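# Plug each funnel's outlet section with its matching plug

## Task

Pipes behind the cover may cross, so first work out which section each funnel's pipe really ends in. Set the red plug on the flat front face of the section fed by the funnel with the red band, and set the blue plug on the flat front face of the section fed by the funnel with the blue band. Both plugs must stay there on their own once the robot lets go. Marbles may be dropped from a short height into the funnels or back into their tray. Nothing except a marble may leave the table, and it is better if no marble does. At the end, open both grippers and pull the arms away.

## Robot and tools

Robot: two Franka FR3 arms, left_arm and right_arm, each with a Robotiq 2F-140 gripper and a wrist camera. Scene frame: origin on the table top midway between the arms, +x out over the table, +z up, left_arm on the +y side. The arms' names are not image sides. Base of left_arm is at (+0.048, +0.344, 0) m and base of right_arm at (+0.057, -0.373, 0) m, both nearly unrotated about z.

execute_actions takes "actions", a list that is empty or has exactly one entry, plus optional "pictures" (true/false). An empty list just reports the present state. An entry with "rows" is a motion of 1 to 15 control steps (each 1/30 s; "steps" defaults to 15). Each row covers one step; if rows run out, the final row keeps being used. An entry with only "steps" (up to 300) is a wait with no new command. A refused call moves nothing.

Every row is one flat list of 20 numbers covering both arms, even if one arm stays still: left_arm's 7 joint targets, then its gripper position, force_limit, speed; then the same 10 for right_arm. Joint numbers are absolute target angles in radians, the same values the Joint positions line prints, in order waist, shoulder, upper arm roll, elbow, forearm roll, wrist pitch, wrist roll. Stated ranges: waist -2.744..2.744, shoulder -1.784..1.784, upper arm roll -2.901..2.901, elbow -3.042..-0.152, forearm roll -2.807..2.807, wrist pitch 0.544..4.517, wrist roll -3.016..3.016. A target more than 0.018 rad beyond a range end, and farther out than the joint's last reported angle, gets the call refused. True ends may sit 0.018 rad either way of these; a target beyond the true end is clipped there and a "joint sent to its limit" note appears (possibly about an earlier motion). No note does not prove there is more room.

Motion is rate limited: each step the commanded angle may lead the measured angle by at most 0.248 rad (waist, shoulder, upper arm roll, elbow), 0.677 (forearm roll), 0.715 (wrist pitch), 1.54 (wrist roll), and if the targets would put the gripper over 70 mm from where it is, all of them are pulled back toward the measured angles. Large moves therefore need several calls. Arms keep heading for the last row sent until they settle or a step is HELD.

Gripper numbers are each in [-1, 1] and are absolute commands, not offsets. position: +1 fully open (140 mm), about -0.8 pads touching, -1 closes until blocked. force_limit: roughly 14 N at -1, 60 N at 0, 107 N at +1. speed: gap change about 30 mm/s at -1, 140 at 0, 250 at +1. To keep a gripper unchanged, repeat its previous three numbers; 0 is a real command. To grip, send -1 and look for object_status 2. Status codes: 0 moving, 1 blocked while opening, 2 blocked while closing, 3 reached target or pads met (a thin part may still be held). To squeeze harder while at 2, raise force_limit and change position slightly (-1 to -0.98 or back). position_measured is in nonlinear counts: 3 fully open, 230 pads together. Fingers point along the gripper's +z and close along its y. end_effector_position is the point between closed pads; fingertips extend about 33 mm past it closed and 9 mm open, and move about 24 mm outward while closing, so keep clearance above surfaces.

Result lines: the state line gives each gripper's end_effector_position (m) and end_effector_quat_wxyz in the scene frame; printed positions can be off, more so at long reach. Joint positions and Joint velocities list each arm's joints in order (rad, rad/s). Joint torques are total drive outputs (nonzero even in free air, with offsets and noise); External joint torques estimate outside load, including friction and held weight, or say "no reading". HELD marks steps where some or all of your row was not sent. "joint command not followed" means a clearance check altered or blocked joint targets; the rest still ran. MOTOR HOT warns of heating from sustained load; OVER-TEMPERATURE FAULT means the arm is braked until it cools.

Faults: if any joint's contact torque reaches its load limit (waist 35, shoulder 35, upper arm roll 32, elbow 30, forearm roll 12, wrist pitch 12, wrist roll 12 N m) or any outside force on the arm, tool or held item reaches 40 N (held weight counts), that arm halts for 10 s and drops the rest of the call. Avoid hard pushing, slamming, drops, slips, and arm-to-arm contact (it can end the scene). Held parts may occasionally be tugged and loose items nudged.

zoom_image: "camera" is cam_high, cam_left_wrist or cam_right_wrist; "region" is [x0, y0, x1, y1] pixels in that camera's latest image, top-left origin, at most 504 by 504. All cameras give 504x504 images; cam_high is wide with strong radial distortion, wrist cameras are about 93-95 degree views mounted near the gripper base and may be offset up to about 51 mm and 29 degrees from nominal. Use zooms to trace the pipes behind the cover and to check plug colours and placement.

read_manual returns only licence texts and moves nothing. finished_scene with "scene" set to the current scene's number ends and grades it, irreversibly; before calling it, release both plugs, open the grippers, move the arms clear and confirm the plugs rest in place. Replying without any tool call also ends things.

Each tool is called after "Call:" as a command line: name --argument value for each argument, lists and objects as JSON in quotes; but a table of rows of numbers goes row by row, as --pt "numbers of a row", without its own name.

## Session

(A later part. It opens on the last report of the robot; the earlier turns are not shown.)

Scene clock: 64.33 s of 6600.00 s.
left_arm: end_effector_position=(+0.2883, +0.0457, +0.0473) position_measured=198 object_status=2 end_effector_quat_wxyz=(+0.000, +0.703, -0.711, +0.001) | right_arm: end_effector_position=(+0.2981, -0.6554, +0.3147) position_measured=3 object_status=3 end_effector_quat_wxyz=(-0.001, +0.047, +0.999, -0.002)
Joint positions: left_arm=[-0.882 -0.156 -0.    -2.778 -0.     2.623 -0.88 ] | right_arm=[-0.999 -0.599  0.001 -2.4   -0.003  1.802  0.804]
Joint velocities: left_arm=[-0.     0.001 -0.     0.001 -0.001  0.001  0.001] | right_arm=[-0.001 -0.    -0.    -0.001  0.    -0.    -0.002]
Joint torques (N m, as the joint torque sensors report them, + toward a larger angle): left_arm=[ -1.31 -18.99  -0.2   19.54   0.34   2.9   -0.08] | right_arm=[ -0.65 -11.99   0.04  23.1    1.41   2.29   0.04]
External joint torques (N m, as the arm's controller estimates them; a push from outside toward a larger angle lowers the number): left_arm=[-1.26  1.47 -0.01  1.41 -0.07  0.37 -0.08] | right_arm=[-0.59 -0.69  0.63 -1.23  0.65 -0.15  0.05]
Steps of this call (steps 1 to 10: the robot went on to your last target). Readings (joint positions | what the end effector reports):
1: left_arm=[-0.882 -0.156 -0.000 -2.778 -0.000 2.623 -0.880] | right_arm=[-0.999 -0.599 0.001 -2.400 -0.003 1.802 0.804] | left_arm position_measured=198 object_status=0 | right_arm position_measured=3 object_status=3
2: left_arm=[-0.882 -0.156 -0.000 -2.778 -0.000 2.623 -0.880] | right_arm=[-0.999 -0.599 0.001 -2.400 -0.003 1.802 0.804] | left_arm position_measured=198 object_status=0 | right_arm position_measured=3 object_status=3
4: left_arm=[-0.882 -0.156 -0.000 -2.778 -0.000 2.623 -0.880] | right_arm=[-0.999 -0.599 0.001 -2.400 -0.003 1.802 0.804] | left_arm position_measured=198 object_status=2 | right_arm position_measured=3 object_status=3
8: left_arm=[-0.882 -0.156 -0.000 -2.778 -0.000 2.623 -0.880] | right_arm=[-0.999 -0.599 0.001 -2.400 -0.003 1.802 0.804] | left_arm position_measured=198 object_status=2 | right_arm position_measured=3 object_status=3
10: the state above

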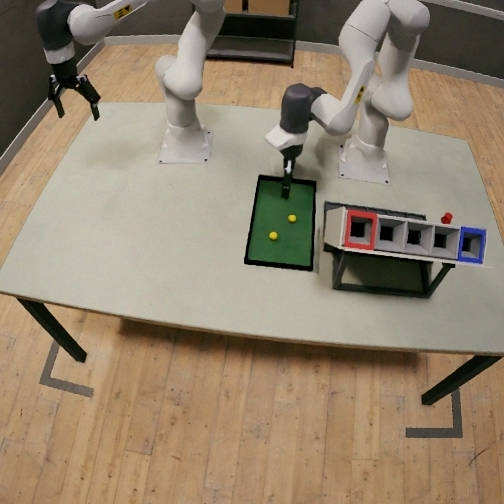

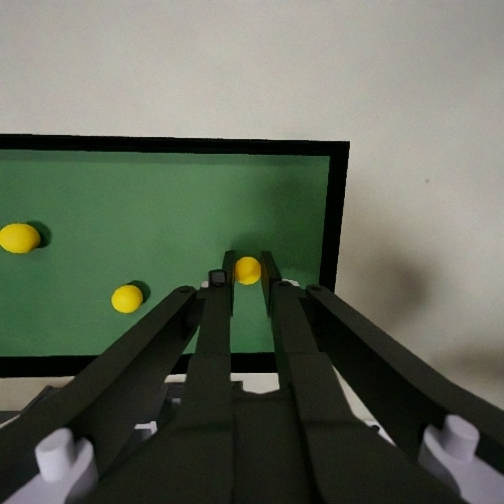

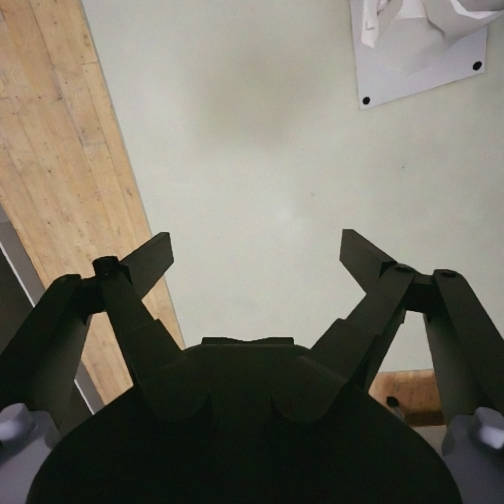

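Call:
execute_actions --actions '[{"rows":[[-0.884,-0.23,0,-2.76,0,2.5,-0.884,-1,-0.6,-0.5,-1.0,-0.6,0,-2.4,0,1.8,0.8,1,0,0],[-0.884,-0.23,0,-2.76,0,2.5,-0.884,-1,-0.6,-0.5,-1.0,-0.6,0,-2.4,0,1.8,0.8,1,0,0],[-0.884,-0.23,0,-2.76,0,2.5,-0.884,-1,-0.6,-0.5,-1.0,-0.6,0,-2.4,0,1.8,0.8,1,0,0],[-0.884,-0.326,0,-2.735,0,2.38,-0.884,-1,-0.6,-0.5,-1.0,-0.6,0,-2.4,0,1.8,0.8,1,0,0],[-0.884,-0.326,0,-2.735,0,2.38,-0.884,-1,-0.6,-0.5,-1.0,-0.6,0,-2.4,0,1.8,0.8,1,0,0],[-0.884,-0.326,0,-2.735,0,2.38,-0.884,-1,-0.6,-0.5,-1.0,-0.6,0,-2.4,0,1.8,0.8,1,0,0],[-0.884,-0.476,0,-2.6,0,2.1,-0.884,-1,-0.6,-0.5,-1.0,-0.6,0,-2.4,0,1.8,0.8,1,0,0],[-0.884,-0.476,0,-2.6,0,2.1,-0.884,-1,-0.6,-0.5,-1.0,-0.6,0,-2.4,0,1.8,0.8,1,0,0],[-0.884,-0.476,0,-2.6,0,2.1,-0.884,-1,-0.6,-0.5,-1.0,-0.6,0,-2.4,0,1.8,0.8,1,0,0],[-0.884,-0.476,0,-2.6,0,2.1,-0.884,-1,-0.6,-0.5,-1.0,-0.6,0,-2.4,0,1.8,0.8,1,0,0],[-0.884,-0.4,0,-1.5,0,1.1,-0.6,-1,-0.6,-0.5,-1.0,-0.6,0,-2.4,0,1.8,0.8,1,0,0]],"steps":15}]' --pictures false

Call:
execute_actions --actions '[{"steps":35}]' --pictures false

Call:
execute_actions --actions '[{"rows":[[-0.5,-0.2,0,-1.3,0,1.14,-0.3,-1,-0.6,-0.5,-1.0,-0.6,0,-2.4,0,1.8,0.8,1,0,0],[-0.5,-0.2,0,-1.3,0,1.14,-0.3,-1,-0.6,-0.5,-1.0,-0.6,0,-2.4,0,1.8,0.8,1,0,0],[-0.5,-0.2,0,-1.3,0,1.14,-0.3,-1,-0.6,-0.5,-1.0,-0.6,0,-2.4,0,1.8,0.8,1,0,0],[-0.5,-0.2,0,-1.3,0,1.14,-0.3,-1,-0.6,-0.5,-1.0,-0.6,0,-2.4,0,1.8,0.8,1,0,0],[-0.5,-0.2,0,-1.3,0,1.14,-0.3,-1,-0.6,-0.5,-1.0,-0.6,0,-2.4,0,1.8,0.8,1,0,0],[-0.5,-0.2,0,-1.3,0,1.14,-0.3,-1,-0.6,-0.5,-1.0,-0.6,0,-2.4,0,1.8,0.8,1,0,0],[-0.5,-0.2,0,-1.3,0,1.14,-0.3,-1,-0.6,-0.5,-1.0,-0.6,0,-2.4,0,1.8,0.8,1,0,0],[-0.2,0.015,0,-1.171,0,1.186,-0.2,-1,-0.6,-0.5,-1.0,-0.6,0,-2.4,0,1.8,0.8,1,0,0]],"steps":15}]' --pictures false

Call:
execute_actions --actions '[{"steps":20}]'

Scene clock: 76.70 s of 6600.00 s.
left_arm: end_effector_position=(+0.3036, +0.0266, +0.2457) position_measured=198 object_status=2 end_effector_quat_wxyz=(-0.001, +0.680, -0.733, -0.014) | right_arm: end_effector_position=(+0.2981, -0.6554, +0.3147) position_measured=3 object_status=3 end_effector_quat_wxyz=(-0.001, +0.047, +0.999, -0.002)
Joint positions: left_arm=[-0.882 -0.421 -0.    -2.431 -0.001  1.982 -0.816] | right_arm=[-0.999 -0.599  0.001 -2.4   -0.003  1.802  0.804]
Joint velocities: left_arm=[-0.     0.072 -0.001  1.061  0.001 -1.629  0.306] | right_arm=[-0.     0.001 -0.    -0.001  0.001 -0.     0.   ]
Joint torques (N m, as the joint torque sensors report them, + toward a larger angle): left_arm=[ -0.62 -16.66  -1.02  21.8    0.68   0.96   0.39] | right_arm=[ -0.87 -12.51  -0.89  23.92   1.38   2.34  -0.06]
External joint torques (N m, as the arm's controller estimates them; a push from outside toward a larger angle lowers the number): left_arm=[-0.66  0.48 -0.67  3.24 -0.05 -0.95  0.39] | right_arm=[-0.88 -1.16 -0.38 -0.42  0.61 -0.11 -0.06]
Steps of this call (steps 1 to 15: the robot went on to your last target; steps 16 to 90: nothing new was sent; then 8.87 s passed at rest; steps 91 to 105: all 15 steps of this action). Readings (joint positions | what the end effector reports):
91: left_arm=[-0.882 -0.168 -0.000 -2.777 -0.000 2.601 -0.880] | right_arm=[-0.999 -0.599 0.001 -2.400 -0.003 1.802 0.804] | left_arm position_measured=198 object_status=2 | right_arm position_measured=3 object_status=3
92: left_arm=[-0.882 -0.187 -0.000 -2.774 -0.000 2.582 -0.880] | right_arm=[-0.999 -0.599 0.001 -2.400 -0.003 1.802 0.804] | left_arm position_measured=198 object_status=2 | right_arm position_measured=3 object_status=3
94: left_arm=[-0.882 -0.229 -0.000 -2.764 -0.000 2.535 -0.880] | right_arm=[-0.999 -0.599 0.001 -2.400 -0.003 1.802 0.804] | left_arm position_measured=198 object_status=2 | right_arm position_measured=3 object_status=3
98: left_arm=[-0.882 -0.352 -0.000 -2.699 -0.000 2.388 -0.880] | right_arm=[-0.999 -0.599 0.001 -2.400 -0.003 1.802 0.804] | left_arm position_measured=198 object_status=2 | right_arm position_measured=3 object_status=3
105: the state above

Scene clock: 77.87 s of 6600.00 s.
left_arm: end_effector_position=(+0.2657, +0.0735, +0.5862) position_measured=198 object_status=2 end_effector_quat_wxyz=(-0.000, -0.602, +0.798, -0.004) | right_arm: end_effector_position=(+0.2981, -0.6554, +0.3147) position_measured=3 object_status=3 end_effector_quat_wxyz=(-0.001, +0.047, +0.999, -0.002)
Joint positions: left_arm=[-0.882 -0.401 -0.    -1.501 -0.001  1.107 -0.615] | right_arm=[-0.999 -0.599  0.001 -2.4   -0.003  1.802  0.804]
Joint velocities: left_arm=[-0.002 -0.001  0.    -0.     0.    -0.027  0.036] | right_arm=[ 0.001  0.001 -0.    -0.001 -0.     0.     0.002]
Joint torques (N m, as the joint torque sensors report them, + toward a larger angle): left_arm=[ -1.96 -10.64   0.02  21.15   0.7    2.14   0.49] | right_arm=[ -0.95 -11.87  -0.82  24.16   1.41   2.32   0.06]
External joint torques (N m, as the arm's controller estimates them; a push from outside toward a larger angle lowers the number): left_arm=[-1.96  1.76  0.38  2.43 -0.03 -0.41  0.49] | right_arm=[-0.93 -0.63 -0.27 -0.12  0.64 -0.12  0.06]
Steps of this call (steps 1 to 35: the robot went on to your last target). Readings (joint positions | what the end effector reports):
1: left_arm=[-0.882 -0.418 -0.000 -2.394 -0.001 1.924 -0.807] | right_arm=[-0.999 -0.599 0.001 -2.400 -0.003 1.802 0.804] | left_arm position_measured=198 object_status=2 | right_arm position_measured=3 object_status=3
2: left_arm=[-0.882 -0.416 -0.000 -2.359 -0.001 1.868 -0.798] | right_arm=[-0.999 -0.599 0.001 -2.400 -0.003 1.802 0.804] | left_arm position_measured=198 object_status=2 | right_arm position_measured=3 object_status=3
4: left_arm=[-0.882 -0.412 -0.000 -2.291 -0.001 1.762 -0.781] | right_arm=[-0.999 -0.599 0.001 -2.400 -0.003 1.802 0.804] | left_arm position_measured=198 object_status=2 | right_arm position_measured=3 object_status=3
8: left_arm=[-0.882 -0.404 -0.000 -2.142 -0.001 1.560 -0.749] | right_arm=[-0.999 -0.599 0.001 -2.400 -0.003 1.802 0.804] | left_arm position_measured=198 object_status=2 | right_arm position_measured=3 object_status=3
35: the state above

Scene clock: 78.37 s of 6600.00 s.
left_arm: end_effector_position=(+0.5102, +0.2074, +0.5527) position_measured=198 object_status=2 end_effector_quat_wxyz=(+0.005, +0.736, -0.677, -0.008) | right_arm: end_effector_position=(+0.2981, -0.6554, +0.3147) position_measured=3 object_status=3 end_effector_quat_wxyz=(-0.001, +0.047, +0.999, -0.002)
Joint positions: left_arm=[-0.272 -0.019 -0.003 -1.2   -0.003  1.162 -0.37 ] | right_arm=[-0.999 -0.599  0.001 -2.4   -0.003  1.802  0.804]
Joint velocities: left_arm=[0.949 0.582 0.114 0.275 0.017 0.151 0.545] | right_arm=[ 0.    -0.     0.    -0.001  0.001 -0.    -0.001]
Joint torques (N m, as the joint torque sensors report them, + toward a larger angle): left_arm=[ -2.86 -34.23  -3.51  25.64   0.85   2.31   0.61] | right_arm=[ -0.56 -12.62  -0.64  23.81   1.34   2.31   0.07]
External joint torques (N m, as the arm's controller estimates them; a push from outside toward a larger angle lowers the number): left_arm=[2.23 1.74 1.56 3.37 0.76 0.42 0.59] | right_arm=[-0.56 -1.26 -0.11 -0.53  0.57 -0.14  0.07]
Steps of this call (steps 1 to 15: all 15 steps of this action). Readings (joint positions | what the end effector reports):
1: left_arm=[-0.846 -0.379 -0.012 -1.465 -0.004 1.104 -0.597] | right_arm=[-0.999 -0.599 0.001 -2.400 -0.003 1.802 0.804] | left_arm position_measured=198 object_status=2 | right_arm position_measured=3 object_status=3
2: left_arm=[-0.803 -0.350 -0.015 -1.429 -0.004 1.109 -0.579] | right_arm=[-0.999 -0.599 0.001 -2.400 -0.003 1.802 0.804] | left_arm position_measured=198 object_status=2 | right_arm position_measured=3 object_status=3
4: left_arm=[-0.711 -0.298 -0.014 -1.382 -0.004 1.116 -0.546] | right_arm=[-0.999 -0.599 0.001 -2.400 -0.003 1.802 0.804] | left_arm position_measured=198 object_status=2 | right_arm position_measured=3 object_status=3
8: left_arm=[-0.541 -0.205 -0.004 -1.307 -0.003 1.129 -0.474] | right_arm=[-0.999 -0.599 0.001 -2.400 -0.003 1.802 0.804] | left_arm position_measured=198 object_status=2 | right_arm position_measured=3 object_status=3
15: the state above

Scene clock: 79.03 s of 6600.00 s.
left_arm: end_effector_position=(+0.5359, +0.2397, +0.5482) position_measured=198 object_status=2 end_effector_quat_wxyz=(+0.002, +0.711, -0.703, -0.002) | right_arm: end_effector_position=(+0.2981, -0.6554, +0.3147) position_measured=3 object_status=3 end_effector_quat_wxyz=(-0.001, +0.047, +0.999, -0.002)
Joint positions: left_arm=[-0.202  0.016  0.002 -1.172 -0.001  1.183 -0.223] | right_arm=[-0.999 -0.599  0.001 -2.4   -0.003  1.802  0.804]
Joint velocities: left_arm=[-0.001 -0.    -0.001 -0.     0.     0.002  0.06 ] | right_arm=[-0.     0.    -0.     0.001  0.001 -0.001 -0.   ]
Joint torques (N m, as the joint torque sensors report them, + toward a larger angle): left_arm=[  0.96 -29.06  -1.21  22.22   0.75   2.79   0.24] | right_arm=[ -0.33 -11.69   0.46  24.02   1.37   2.37  -0.01]
External joint torques (N m, as the arm's controller estimates them; a push from outside toward a larger angle lowers the number): left_arm=[ 0.98 -0.76 -1.2   2.3   0.01  0.3   0.24] | right_arm=[-0.28 -0.32  1.03 -0.36  0.61 -0.08 -0.01]
Steps of this call (steps 1 to 20: the robot went on to your last target). Readings (joint positions | what the end effector reports):
1: left_arm=[-0.245 -0.003 0.002 -1.193 -0.002 1.167 -0.353] | right_arm=[-0.999 -0.599 0.001 -2.400 -0.003 1.802 0.804] | left_arm position_measured=198 object_status=2 | right_arm position_measured=3 object_status=3
2: left_arm=[-0.227 0.009 0.006 -1.189 -0.001 1.170 -0.337] | right_arm=[-0.999 -0.599 0.001 -2.400 -0.003 1.802 0.804] | left_arm position_measured=198 object_status=2 | right_arm position_measured=3 object_status=3
4: left_arm=[-0.207 0.019 0.008 -1.184 -0.001 1.174 -0.311] | right_arm=[-0.999 -0.599 0.001 -2.400 -0.003 1.802 0.804] | left_arm position_measured=198 object_status=2 | right_arm position_measured=3 object_status=3
8: left_arm=[-0.202 0.019 0.004 -1.176 -0.001 1.179 -0.273] | right_arm=[-0.999 -0.599 0.001 -2.400 -0.003 1.802 0.804] | left_arm position_measured=198 object_status=2 | right_arm position_measured=3 object_status=3
20: the state above

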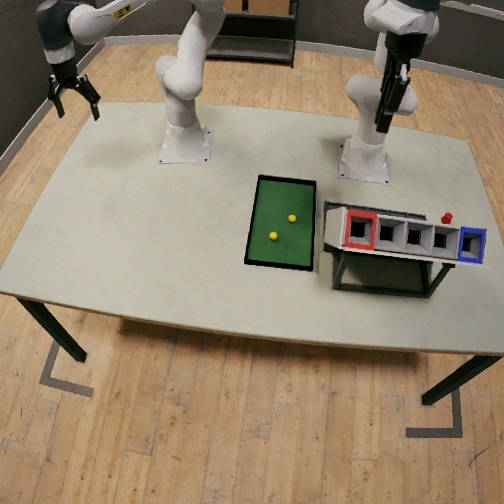

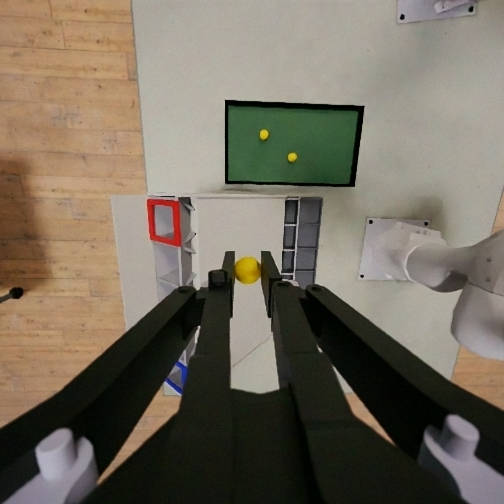

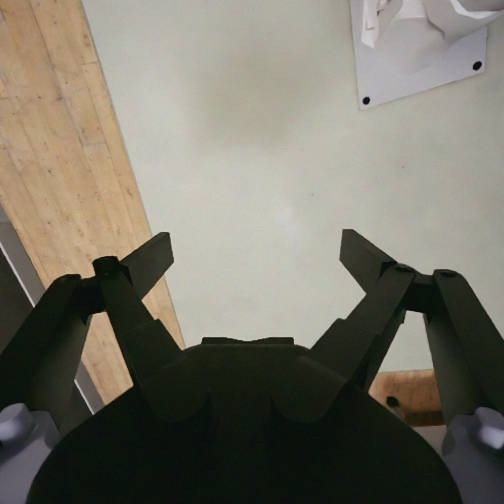

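Call:
execute_actions --actions '[{"rows":[[-0.19,0.1,0,-1.171,0,1.32,-0.176,-1,-0.6,-0.5,-1.0,-0.6,0,-2.4,0,1.8,0.8,1,0,0],[-0.19,0.1,0,-1.171,0,1.32,-0.176,-1,-0.6,-0.5,-1.0,-0.6,0,-2.4,0,1.8,0.8,1,0,0],[-0.19,0.1,0,-1.171,0,1.32,-0.176,-1,-0.6,-0.5,-1.0,-0.6,0,-2.4,0,1.8,0.8,1,0,0],[-0.18,0.2,0,-1.171,0,1.42,-0.176,-1,-0.6,-0.5,-1.0,-0.6,0,-2.4,0,1.8,0.8,1,0,0],[-0.18,0.2,0,-1.171,0,1.42,-0.176,-1,-0.6,-0.5,-1.0,-0.6,0,-2.4,0,1.8,0.8,1,0,0],[-0.18,0.2,0,-1.171,0,1.42,-0.176,-1,-0.6,-0.5,-1.0,-0.6,0,-2.4,0,1.8,0.8,1,0,0],[-0.18,0.2,0,-1.171,0,1.42,-0.176,-1,-0.6,-0.5,-1.0,-0.6,0,-2.4,0,1.8,0.8,1,0,0],[-0.176,0.322,0,-1.171,0,1.495,-0.176,-1,-0.6,-0.5,-1.0,-0.6,0,-2.4,0,1.8,0.8,1,0,0]],"steps":15}]' --pictures false

Call:
execute_actions --actions '[{"steps":12}]'

Scene clock: 86.23 s of 6600.00 s.
left_arm: end_effector_position=(+0.6643, +0.2266, +0.3854) position_measured=198 object_status=2 end_effector_quat_wxyz=(+0.018, +0.706, -0.708, -0.026) | right_arm: end_effector_position=(+0.2981, -0.6554, +0.3147) position_measured=3 object_status=3 end_effector_quat_wxyz=(-0.001, +0.047, +0.999, -0.002)
Joint positions: left_arm=[-0.178  0.333  0.    -1.181 -0.001  1.451 -0.186] | right_arm=[-0.999 -0.599  0.001 -2.4   -0.003  1.802  0.804]
Joint velocities: left_arm=[ 0.005  0.146 -0.    -0.023  0.002  0.226  0.017] | right_arm=[ 0.     0.001 -0.    -0.001  0.    -0.    -0.   ]
Joint torques (N m, as the joint torque sensors report them, + toward a larger angle): left_arm=[ -0.09 -56.26  -0.63  32.56   0.71   3.4    0.37] | right_arm=[  0.02 -11.96  -1.09  23.22   1.42   2.34  -0.02]
External joint torques (N m, as the arm's controller estimates them; a push from outside toward a larger angle lowers the number): left_arm=[ 0.14  0.56 -0.79  1.91 -0.21  0.52  0.35] | right_arm=[ 0.03 -0.61 -0.55 -1.12  0.65 -0.1  -0.02]
Steps of this call (steps 1 to 30: the robot went on to your last target; steps 31 to 90: nothing new was sent; then 3.70 s passed at rest; steps 91 to 105: all 15 steps of this action). Readings (joint positions | what the end effector reports):
91: left_arm=[-0.200 0.025 0.001 -1.166 -0.001 1.204 -0.202] | right_arm=[-0.999 -0.599 0.001 -2.400 -0.003 1.802 0.804] | left_arm position_measured=198 object_status=2 | right_arm position_measured=3 object_status=3
92: left_arm=[-0.198 0.041 0.000 -1.163 -0.001 1.226 -0.199] | right_arm=[-0.999 -0.599 0.001 -2.400 -0.003 1.802 0.804] | left_arm position_measured=198 object_status=2 | right_arm position_measured=3 object_status=3
94: left_arm=[-0.193 0.079 0.000 -1.162 -0.001 1.263 -0.196] | right_arm=[-0.999 -0.599 0.001 -2.400 -0.003 1.802 0.804] | left_arm position_measured=198 object_status=2 | right_arm position_measured=3 object_status=3
98: left_arm=[-0.184 0.184 0.000 -1.165 -0.001 1.346 -0.191] | right_arm=[-0.999 -0.599 0.001 -2.400 -0.003 1.802 0.804] | left_arm position_measured=198 object_status=2 | right_arm position_measured=3 object_status=3
105: the state above

Scene clock: 86.63 s of 6600.00 s.
left_arm: end_effector_position=(+0.6775, +0.2242, +0.3992) position_measured=198 object_status=2 end_effector_quat_wxyz=(+0.002, +0.705, -0.709, -0.002) | right_arm: end_effector_position=(+0.2981, -0.6554, +0.3147) position_measured=3 object_status=3 end_effector_quat_wxyz=(-0.001, +0.047, +0.999, -0.002)
Joint positions: left_arm=[-0.178  0.322  0.    -1.172 -0.001  1.489 -0.182] | right_arm=[-0.999 -0.599  0.001 -2.4   -0.003  1.802  0.804]
Joint velocities: left_arm=[-0.001  0.     0.     0.     0.001  0.021  0.007] | right_arm=[-0.    -0.     0.    -0.    -0.001 -0.001 -0.   ]
Joint torques (N m, as the joint torque sensors report them, + toward a larger angle): left_arm=[  1.23 -41.98  -0.48  25.42   0.86   2.96   0.31] | right_arm=[ -0.97 -12.23  -0.18  23.16   1.35   2.35   0.  ]
External joint torques (N m, as the arm's controller estimates them; a push from outside toward a larger angle lowers the number): left_arm=[ 1.3  -0.7  -0.73  2.38  0.07  0.49  0.31] | right_arm=[-1.02 -0.89  0.28 -1.17  0.58 -0.1   0.  ]
Steps of this call (steps 1 to 12: the robot went on to your last target). Readings (joint positions | what the end effector reports):
1: left_arm=[-0.178 0.335 0.000 -1.181 -0.001 1.458 -0.185] | right_arm=[-0.999 -0.599 0.001 -2.400 -0.003 1.802 0.804] | left_arm position_measured=198 object_status=2 | right_arm position_measured=3 object_status=3
2: left_arm=[-0.178 0.335 0.000 -1.181 -0.001 1.464 -0.185] | right_arm=[-0.999 -0.599 0.001 -2.400 -0.003 1.802 0.804] | left_arm position_measured=198 object_status=2 | right_arm position_measured=3 object_status=3
4: left_arm=[-0.178 0.331 0.000 -1.177 -0.001 1.473 -0.184] | right_arm=[-0.999 -0.599 0.001 -2.400 -0.003 1.802 0.804] | left_arm position_measured=198 object_status=2 | right_arm position_measured=3 object_status=3
8: left_arm=[-0.178 0.323 0.000 -1.172 -0.001 1.484 -0.182] | right_arm=[-0.999 -0.599 0.001 -2.400 -0.003 1.802 0.804] | left_arm position_measured=198 object_status=2 | right_arm position_measured=3 object_status=3
12: the state above

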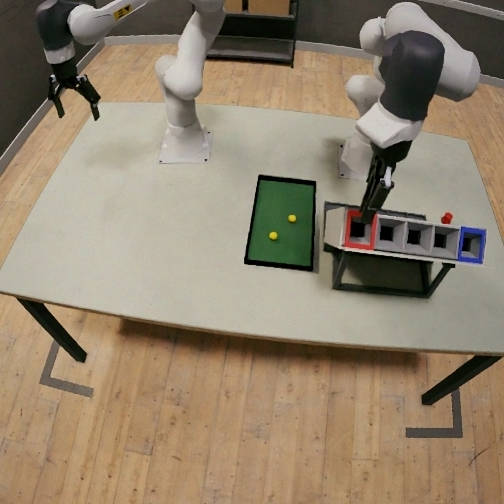

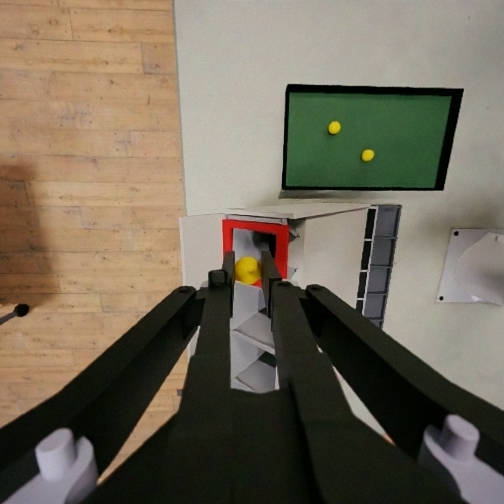

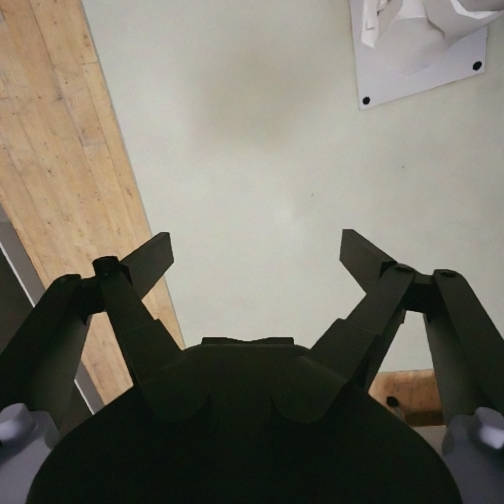

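Call:
execute_actions --actions '[{"rows":[[-0.176,0.35,0,-1.19,0,1.535,-0.176,-1,-0.6,-0.5,-1.0,-0.6,0,-2.4,0,1.8,0.8,1,0,0],[-0.176,0.35,0,-1.19,0,1.535,-0.176,-1,-0.6,-0.5,-1.0,-0.6,0,-2.4,0,1.8,0.8,1,0,0],[-0.176,0.35,0,-1.19,0,1.535,-0.176,-1,-0.6,-0.5,-1.0,-0.6,0,-2.4,0,1.8,0.8,1,0,0],[-0.176,0.35,0,-1.19,0,1.535,-0.176,-1,-0.6,-0.5,-1.0,-0.6,0,-2.4,0,1.8,0.8,1,0,0],[-0.176,0.35,0,-1.19,0,1.535,-0.176,-1,-0.6,-0.5,-1.0,-0.6,0,-2.4,0,1.8,0.8,1,0,0],[-0.176,0.35,0,-1.19,0,1.535,-0.176,-1,-0.6,-0.5,-1.0,-0.6,0,-2.4,0,1.8,0.8,1,0,0],[-0.176,0.35,0,-1.19,0,1.535,-0.176,-1,-0.6,-0.5,-1.0,-0.6,0,-2.4,0,1.8,0.8,1,0,0],[-0.176,0.35,0,-1.19,0,1.535,-0.176,-1,-0.6,-0.5,-1.0,-0.6,0,-2.4,0,1.8,0.8,1,0,0],[-0.176,0.35,0,-1.19,0,1.535,-0.176,-1,-0.6,-0.5,-1.0,-0.6,0,-2.4,0,1.8,0.8,1,0,0],[-0.176,0.35,0,-1.19,0,1.535,-0.176,-0.1,-0.6,-0.5,-1.0,-0.6,0,-2.4,0,1.8,0.8,1,0,0]],"steps":15}]' --pictures false

Call:
execute_actions --actions '[{"rows":[[-0.176,0.35,0,-1.19,0,1.535,-0.176,-0.1,-0.6,-0.5,-1.0,-0.6,0,-2.4,0,1.8,0.8,1,0,0],[-0.176,0.35,0,-1.19,0,1.535,-0.176,-0.1,-0.6,-0.5,-1.0,-0.6,0,-2.4,0,1.8,0.8,1,0,0],[-0.176,0.35,0,-1.19,0,1.535,-0.176,-0.1,-0.6,-0.5,-1.0,-0.6,0,-2.4,0,1.8,0.8,1,0,0],[-0.176,0.25,0,-1.19,0,1.45,-0.176,-0.1,-0.6,-0.5,-1.0,-0.6,0,-2.4,0,1.8,0.8,1,0,0],[-0.176,0.25,0,-1.19,0,1.45,-0.176,-0.1,-0.6,-0.5,-1.0,-0.6,0,-2.4,0,1.8,0.8,1,0,0],[-0.176,0.25,0,-1.19,0,1.45,-0.176,-0.1,-0.6,-0.5,-1.0,-0.6,0,-2.4,0,1.8,0.8,1,0,0],[-0.176,0.05,0,-1.3,0,1.35,-0.3,-0.1,-0.6,-0.5,-1.0,-0.6,0,-2.4,0,1.8,0.8,1,0,0]],"steps":15}]'

Call:
execute_actions --actions '[{"rows":[[-0.4,-0.2,0,-1.6,0,1.5,-0.645,-0.1,-0.6,-0.5,-1.0,-0.6,0,-2.4,0,1.8,0.8,1,0,0],[-0.4,-0.2,0,-1.6,0,1.5,-0.645,-0.1,-0.6,-0.5,-1.0,-0.6,0,-2.4,0,1.8,0.8,1,0,0],[-0.4,-0.2,0,-1.6,0,1.5,-0.645,-0.1,-0.6,-0.5,-1.0,-0.6,0,-2.4,0,1.8,0.8,1,0,0],[-0.4,-0.2,0,-1.6,0,1.5,-0.645,-0.1,-0.6,-0.5,-1.0,-0.6,0,-2.4,0,1.8,0.8,1,0,0],[-0.4,-0.2,0,-1.6,0,1.5,-0.645,-0.1,-0.6,-0.5,-1.0,-0.6,0,-2.4,0,1.8,0.8,1,0,0],[-0.645,-0.375,0,-2.256,0,1.881,-0.645,-0.1,-0.6,-0.5,-1.0,-0.6,0,-2.4,0,1.8,0.8,1,0,0]],"steps":15}]'

Call:
execute_actions --actions '[{"steps":15}]' --pictures false

Call:
execute_actions --actions '[{"rows":[[-0.645,-0.34,0,-2.36,0,2.1,-0.645,-0.1,-0.6,-0.5,-1.0,-0.6,0,-2.4,0,1.8,0.8,1,0,0],[-0.645,-0.34,0,-2.36,0,2.1,-0.645,-0.1,-0.6,-0.5,-1.0,-0.6,0,-2.4,0,1.8,0.8,1,0,0],[-0.645,-0.34,0,-2.36,0,2.1,-0.645,-0.1,-0.6,-0.5,-1.0,-0.6,0,-2.4,0,1.8,0.8,1,0,0],[-0.645,-0.34,0,-2.36,0,2.1,-0.645,-0.1,-0.6,-0.5,-1.0,-0.6,0,-2.4,0,1.8,0.8,1,0,0],[-0.645,-0.27,0,-2.46,0,2.28,-0.645,-0.1,-0.6,-0.5,-1.0,-0.6,0,-2.4,0,1.8,0.8,1,0,0],[-0.645,-0.27,0,-2.46,0,2.28,-0.645,-0.1,-0.6,-0.5,-1.0,-0.6,0,-2.4,0,1.8,0.8,1,0,0],[-0.645,-0.27,0,-2.46,0,2.28,-0.645,-0.1,-0.6,-0.5,-1.0,-0.6,0,-2.4,0,1.8,0.8,1,0,0],[-0.645,-0.27,0,-2.46,0,2.28,-0.645,-0.1,-0.6,-0.5,-1.0,-0.6,0,-2.4,0,1.8,0.8,1,0,0],[-0.645,-0.174,0,-2.551,0,2.38,-0.645,-0.1,-0.6,-0.5,-1.0,-0.6,0,-2.4,0,1.8,0.8,1,0,0]],"steps":15}]' --pictures false

Call:
execute_actions --actions '[{"steps":12}]'

Scene clock: 106.33 s of 6600.00 s.
left_arm: end_effector_position=(+0.6880, +0.2223, +0.3747) position_measured=175 object_status=0 end_effector_quat_wxyz=(+0.004, +0.704, -0.710, -0.005) | right_arm: end_effector_position=(+0.2981, -0.6553, +0.3147) position_measured=3 object_status=3 end_effector_quat_wxyz=(-0.001, +0.047, +0.999, -0.002)
Joint positions: left_arm=[-0.178  0.352  0.    -1.191 -0.001  1.53  -0.18 ] | right_arm=[-0.999 -0.599  0.001 -2.4   -0.003  1.802  0.804]
Joint velocities: left_arm=[ 0.     0.     0.001  0.    -0.001  0.012  0.002] | right_arm=[ 0.001  0.001  0.001 -0.    -0.     0.001  0.   ]
Joint torques (N m, as the joint torque sensors report them, + toward a larger angle): left_arm=[  1.07 -43.94  -0.64  25.16   0.73   2.87   0.27] | right_arm=[ -0.27 -11.91  -0.36  23.51   1.4    2.27  -0.08]
External joint torques (N m, as the arm's controller estimates them; a push from outside toward a larger angle lowers the number): left_arm=[ 1.02 -1.24 -1.    1.7  -0.07  0.41  0.27] | right_arm=[-0.35 -0.72  0.07 -0.74  0.63 -0.16 -0.08]
Steps of this call (steps 1 to 30: the robot went on to your last target; steps 31 to 90: nothing new was sent; then 16.20 s passed at rest; steps 91 to 105: all 15 steps of this action). Readings (joint positions | what the end effector reports):
91: left_arm=[-0.178 0.324 0.000 -1.173 -0.001 1.499 -0.180] | right_arm=[-0.999 -0.599 0.001 -2.400 -0.003 1.802 0.804] | left_arm position_measured=198 object_status=2 | right_arm position_measured=3 object_status=3
92: left_arm=[-0.178 0.328 0.000 -1.176 -0.001 1.506 -0.180] | right_arm=[-0.999 -0.599 0.001 -2.400 -0.003 1.802 0.804] | left_arm position_measured=198 object_status=2 | right_arm position_measured=3 object_status=3
94: left_arm=[-0.178 0.339 0.000 -1.183 -0.001 1.515 -0.180] | right_arm=[-0.999 -0.599 0.001 -2.400 -0.003 1.802 0.804] | left_arm position_measured=198 object_status=2 | right_arm position_measured=3 object_status=3
98: left_arm=[-0.178 0.352 0.000 -1.190 -0.001 1.523 -0.180] | right_arm=[-0.999 -0.599 0.001 -2.400 -0.003 1.802 0.804] | left_arm position_measured=198 object_status=2 | right_arm position_measured=3 object_status=3
105: the state above

Scene clock: 106.83 s of 6600.00 s.
left_arm: end_effector_position=(+0.5933, +0.2403, +0.5077) position_measured=141 object_status=3 end_effector_quat_wxyz=(-0.017, +0.727, -0.686, +0.027) | right_arm: end_effector_position=(+0.2981, -0.6553, +0.3147) position_measured=3 object_status=3 end_effector_quat_wxyz=(-0.001, +0.047, +0.999, -0.002)
Joint positions: left_arm=[-0.178  0.041  0.    -1.281 -0.001  1.386 -0.245] | right_arm=[-0.999 -0.599  0.001 -2.4   -0.003  1.802  0.804]
Joint velocities: left_arm=[-0.    -0.175  0.001 -0.044  0.    -0.181 -0.166] | right_arm=[-0.001  0.001 -0.001 -0.001 -0.001 -0.    -0.002]
Joint torques (N m, as the joint torque sensors report them, + toward a larger angle): left_arm=[  1.2  -15.97  -1.16  13.81   0.76   1.91  -0.04] | right_arm=[ -0.03 -12.26  -0.03  23.43   1.48   2.3   -0.09]
External joint torques (N m, as the arm's controller estimates them; a push from outside toward a larger angle lowers the number): left_arm=[ 1.22 -0.73 -1.16 -0.28  0.13 -0.33 -0.03] | right_arm=[ 0.07 -0.96  0.63 -0.88  0.72 -0.14 -0.09]
Steps of this call (steps 1 to 15: all 15 steps of this action). Readings (joint positions | what the end effector reports):
1: left_arm=[-0.178 0.352 0.000 -1.191 -0.001 1.530 -0.180] | right_arm=[-0.999 -0.599 0.001 -2.400 -0.003 1.802 0.804] | left_arm position_measured=171 object_status=0 | right_arm position_measured=3 object_status=3
2: left_arm=[-0.178 0.352 0.000 -1.191 -0.001 1.531 -0.180] | right_arm=[-0.999 -0.599 0.001 -2.400 -0.003 1.802 0.804] | left_arm position_measured=166 object_status=0 | right_arm position_measured=3 object_status=3
4: left_arm=[-0.178 0.341 0.000 -1.199 -0.001 1.518 -0.180] | right_arm=[-0.999 -0.599 0.001 -2.400 -0.003 1.802 0.804] | left_arm position_measured=157 object_status=0 | right_arm position_measured=3 object_status=3
8: left_arm=[-0.178 0.231 0.000 -1.236 -0.001 1.468 -0.193] | right_arm=[-0.999 -0.599 0.001 -2.400 -0.003 1.802 0.804] | left_arm position_measured=142 object_status=0 | right_arm position_measured=3 object_status=3
15: the state above

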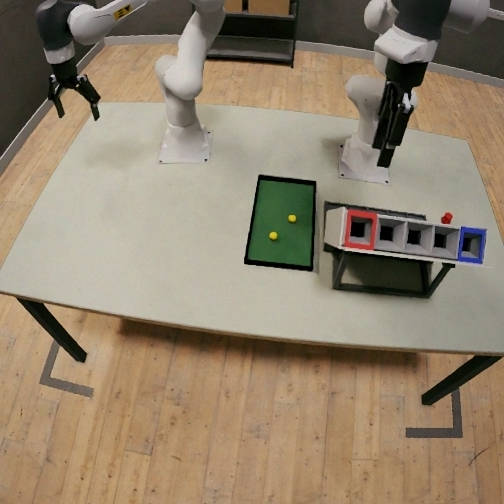

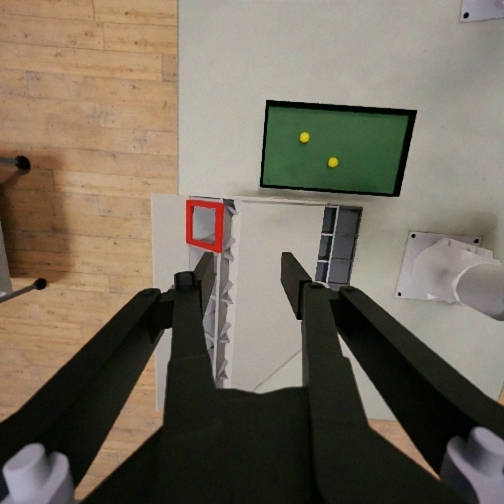

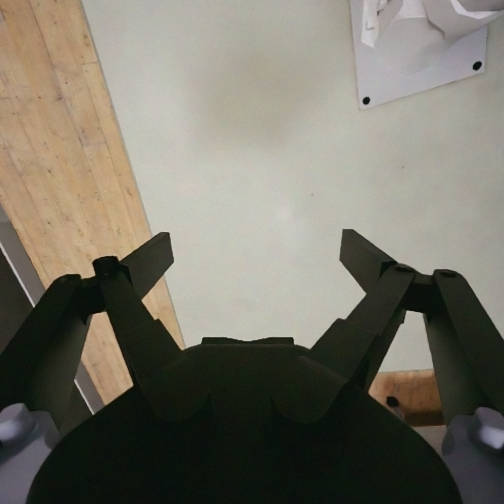

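Scene clock: 107.33 s of 6600.00 s.
left_arm: end_effector_position=(+0.4278, +0.0580, +0.4044) position_measured=141 object_status=3 end_effector_quat_wxyz=(+0.015, -0.656, +0.753, -0.055) | right_arm: end_effector_position=(+0.2981, -0.6553, +0.3147) position_measured=3 object_status=3 end_effector_quat_wxyz=(-0.001, +0.047, +0.999, -0.002)
Joint positions: left_arm=[-0.624 -0.369 -0.012 -2.015  0.001  1.76  -0.509] | right_arm=[-0.999 -0.599  0.001 -2.4   -0.003  1.802  0.804]
Joint velocities: left_arm=[-0.157 -0.008  0.005 -1.424  0.     0.383 -0.263] | right_arm=[-0.001  0.001  0.001 -0.    -0.    -0.    -0.   ]
Joint torques (N m, as the joint torque sensors report them, + toward a larger angle): left_arm=[  1.17 -19.91   5.07  30.62   0.52   3.93  -0.17] | right_arm=[ -0.49 -12.43  -0.03  23.52   1.46   2.38  -0.03]
External joint torques (N m, as the arm's controller estimates them; a push from outside toward a larger angle lowers the number): left_arm=[-1.57 -0.47  1.54  0.79 -0.64  0.29 -0.16] | right_arm=[-0.43 -1.05  0.54 -0.86  0.7  -0.07 -0.03]
Steps of this call (steps 1 to 15: all 15 steps of this action). Readings (joint positions | what the end effector reports):
1: left_arm=[-0.202 0.012 0.013 -1.322 0.002 1.398 -0.266] | right_arm=[-0.999 -0.599 0.001 -2.400 -0.003 1.802 0.804] | left_arm position_measured=141 object_status=3 | right_arm position_measured=3 object_status=3
2: left_arm=[-0.232 -0.024 0.016 -1.370 0.002 1.408 -0.288] | right_arm=[-0.999 -0.599 0.001 -2.400 -0.003 1.802 0.804] | left_arm position_measured=141 object_status=3 | right_arm position_measured=3 object_status=3
4: left_arm=[-0.302 -0.099 0.012 -1.468 0.002 1.431 -0.341] | right_arm=[-0.999 -0.599 0.001 -2.400 -0.003 1.802 0.804] | left_arm position_measured=141 object_status=3 | right_arm position_measured=3 object_status=3
8: left_arm=[-0.449 -0.229 0.003 -1.628 0.002 1.544 -0.411] | right_arm=[-0.999 -0.599 0.001 -2.400 -0.003 1.802 0.804] | left_arm position_measured=141 object_status=3 | right_arm position_measured=3 object_status=3
15: the state above

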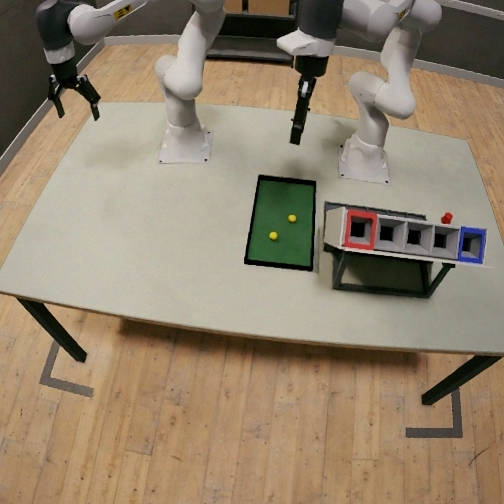

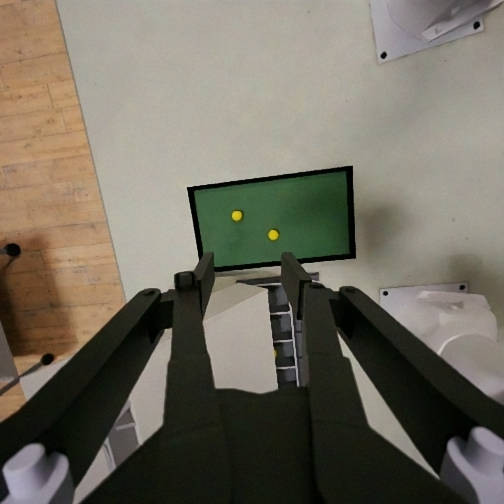

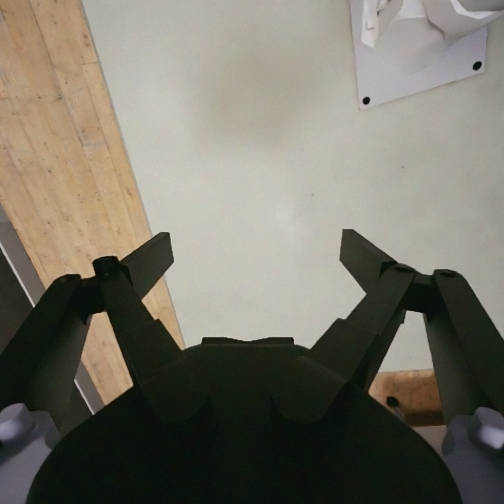

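Scene clock: 107.83 s of 6600.00 s.
left_arm: end_effector_position=(+0.3945, +0.0785, +0.2988) position_measured=141 object_status=3 end_effector_quat_wxyz=(-0.000, +0.692, -0.722, -0.006) | right_arm: end_effector_position=(+0.2981, -0.6553, +0.3147) position_measured=3 object_status=3 end_effector_quat_wxyz=(-0.001, +0.047, +0.999, -0.002)
Joint positions: left_arm=[-0.643 -0.373 -0.002 -2.255  0.001  1.87  -0.614] | right_arm=[-0.999 -0.599  0.001 -2.4   -0.003  1.802  0.804]
Joint velocities: left_arm=[ 0.    -0.006 -0.001 -0.001 -0.002  0.051 -0.091] | right_arm=[ 0.     0.001  0.001 -0.001 -0.001 -0.     0.001]
Joint torques (N m, as the joint torque sensors report them, + toward a larger angle): left_arm=[ -2.13 -20.87  -0.44  25.36   0.4    3.06  -0.09] | right_arm=[  0.19 -12.18  -0.48  24.51   1.37   2.21  -0.04]
External joint torques (N m, as the arm's controller estimates them; a push from outside toward a larger angle lowers the number): left_arm=[-2.13 -2.13 -0.12  1.2  -0.38  0.6  -0.09] | right_arm=[ 0.14 -0.79 -0.01  0.14  0.61 -0.24 -0.04]
Steps of this call (steps 1 to 15: the robot went on to your last target). Readings (joint positions | what the end effector reports):
1: left_arm=[-0.629 -0.369 -0.011 -2.064 0.001 1.773 -0.517] | right_arm=[-0.999 -0.599 0.001 -2.400 -0.003 1.802 0.804] | left_arm position_measured=141 object_status=3 | right_arm position_measured=3 object_status=3
2: left_arm=[-0.633 -0.370 -0.009 -2.114 0.001 1.789 -0.528] | right_arm=[-0.999 -0.599 0.001 -2.400 -0.003 1.802 0.804] | left_arm position_measured=141 object_status=3 | right_arm position_measured=3 object_status=3
4: left_arm=[-0.639 -0.367 -0.006 -2.199 0.001 1.815 -0.550] | right_arm=[-0.999 -0.599 0.001 -2.400 -0.003 1.802 0.804] | left_arm position_measured=141 object_status=3 | right_arm position_measured=3 object_status=3
8: left_arm=[-0.642 -0.364 -0.002 -2.252 0.001 1.846 -0.582] | right_arm=[-0.999 -0.599 0.001 -2.400 -0.003 1.802 0.804] | left_arm position_measured=141 object_status=3 | right_arm position_measured=3 object_status=3
15: the state above

Scene clock: 108.33 s of 6600.00 s.
left_arm: end_effector_position=(+0.3795, +0.0898, +0.1130) position_measured=141 object_status=3 end_effector_quat_wxyz=(+0.004, +0.700, -0.714, -0.034) | right_arm: end_effector_position=(+0.2981, -0.6553, +0.3147) position_measured=3 object_status=3 end_effector_quat_wxyz=(-0.001, +0.047, +0.999, -0.002)
Joint positions: left_arm=[-0.643 -0.171 -0.002 -2.553  0.001  2.314 -0.636] | right_arm=[-0.999 -0.599  0.001 -2.4   -0.003  1.802  0.804]
Joint velocities: left_arm=[ 0.001  0.039  0.001 -0.058 -0.002  0.351 -0.017] | right_arm=[ 0.    -0.001  0.    -0.    -0.    -0.     0.   ]
Joint torques (N m, as the joint torque sensors report them, + toward a larger angle): left_arm=[ -1.03 -26.55   0.11  27.16   0.2    3.39   0.05] | right_arm=[ -0.5  -11.55   0.04  23.34   1.51   2.28  -0.03]
External joint torques (N m, as the arm's controller estimates them; a push from outside toward a larger angle lowers the number): left_arm=[-1.09  1.78  0.2   1.66 -0.41  0.33  0.05] | right_arm=[-0.5  -0.08  0.56 -1.08  0.75 -0.18 -0.03]
Steps of this call (steps 1 to 15: all 15 steps of this action). Readings (joint positions | what the end effector reports):
1: left_arm=[-0.643 -0.374 -0.002 -2.274 0.001 1.911 -0.617] | right_arm=[-0.999 -0.599 0.001 -2.400 -0.003 1.802 0.804] | left_arm position_measured=141 object_status=3 | right_arm position_measured=3 object_status=3
2: left_arm=[-0.643 -0.368 -0.002 -2.299 0.001 1.946 -0.619] | right_arm=[-0.999 -0.599 0.001 -2.400 -0.003 1.802 0.804] | left_arm position_measured=141 object_status=3 | right_arm position_measured=3 object_status=3
4: left_arm=[-0.643 -0.350 -0.002 -2.336 0.001 1.994 -0.623] | right_arm=[-0.999 -0.599 0.001 -2.400 -0.003 1.802 0.804] | left_arm position_measured=141 object_status=3 | right_arm position_measured=3 object_status=3
8: left_arm=[-0.643 -0.284 -0.002 -2.437 0.001 2.147 -0.630] | right_arm=[-0.999 -0.599 0.001 -2.400 -0.003 1.802 0.804] | left_arm position_measured=141 object_status=3 | right_arm position_measured=3 object_status=3
15: the state above

Scene clock: 108.73 s of 6600.00 s.
left_arm: end_effector_position=(+0.3946, +0.0782, +0.1181) position_measured=141 object_status=3 end_effector_quat_wxyz=(-0.000, +0.701, -0.713, -0.004) | right_arm: end_effector_position=(+0.2981, -0.6553, +0.3147) position_measured=3 object_status=3 end_effector_quat_wxyz=(-0.001, +0.047, +0.999, -0.002)
Joint positions: left_arm=[-0.643 -0.172 -0.002 -2.552  0.001  2.372 -0.64 ] | right_arm=[-0.999 -0.599  0.001 -2.4   -0.003  1.802  0.804]
Joint velocities: left_arm=[-0.001  0.001 -0.    -0.001  0.001  0.035 -0.005] | right_arm=[-0.    -0.    -0.     0.001  0.001 -0.     0.   ]
Joint torques (N m, as the joint torque sensors report them, + toward a larger angle): left_arm=[ -1.64 -24.21  -0.34  24.07   0.18   2.96   0.  ] | right_arm=[  0.21 -11.24  -0.63  22.75   1.42   2.23   0.  ]
External joint torques (N m, as the arm's controller estimates them; a push from outside toward a larger angle lowers the number): left_arm=[-1.66 -1.14 -0.21  2.81 -0.38  0.48  0.  ] | right_arm=[ 0.23  0.2  -0.09 -1.65  0.66 -0.22  0.  ]
Steps of this call (steps 1 to 12: the robot went on to your last target). Readings (joint positions | what the end effector reports):
1: left_arm=[-0.643 -0.170 -0.002 -2.553 0.001 2.325 -0.636] | right_arm=[-0.999 -0.599 0.001 -2.400 -0.003 1.802 0.804] | left_arm position_measured=141 object_status=3 | right_arm position_measured=3 object_status=3
2: left_arm=[-0.643 -0.171 -0.002 -2.553 0.001 2.334 -0.637] | right_arm=[-0.999 -0.599 0.001 -2.400 -0.003 1.802 0.804] | left_arm position_measured=141 object_status=3 | right_arm position_measured=3 object_status=3
4: left_arm=[-0.643 -0.171 -0.002 -2.553 0.001 2.349 -0.638] | right_arm=[-0.999 -0.599 0.001 -2.400 -0.003 1.802 0.804] | left_arm position_measured=141 object_status=3 | right_arm position_measured=3 object_status=3
8: left_arm=[-0.643 -0.172 -0.002 -2.552 0.001 2.365 -0.639] | right_arm=[-0.999 -0.599 0.001 -2.400 -0.003 1.802 0.804] | left_arm position_measured=141 object_status=3 | right_arm position_measured=3 object_status=3
12: the state above

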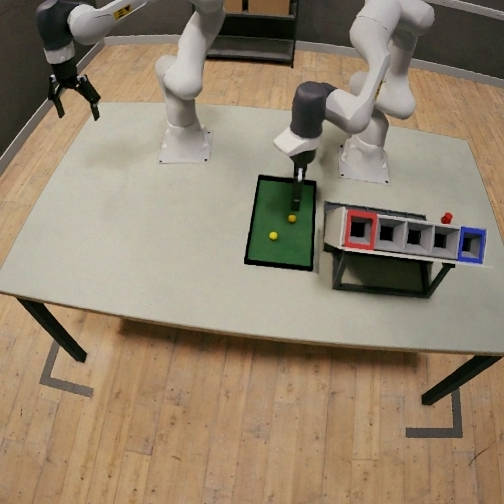

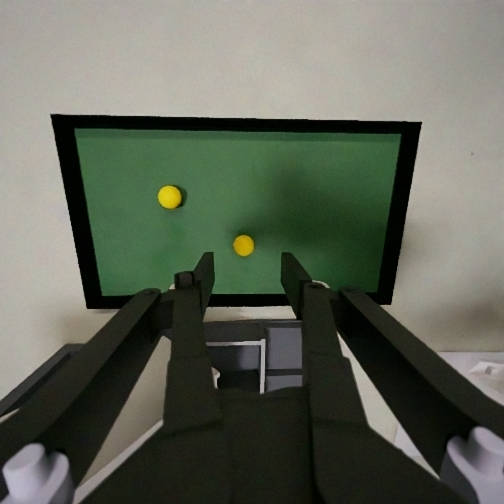

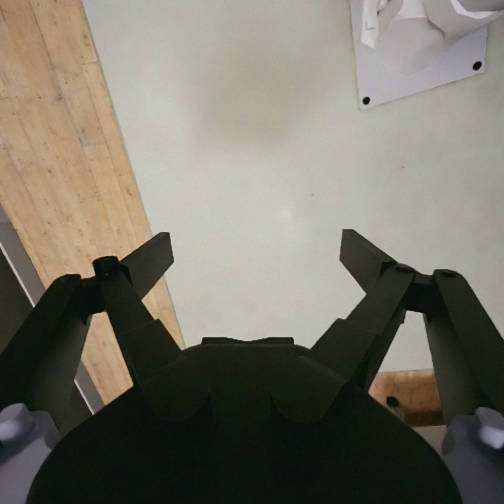

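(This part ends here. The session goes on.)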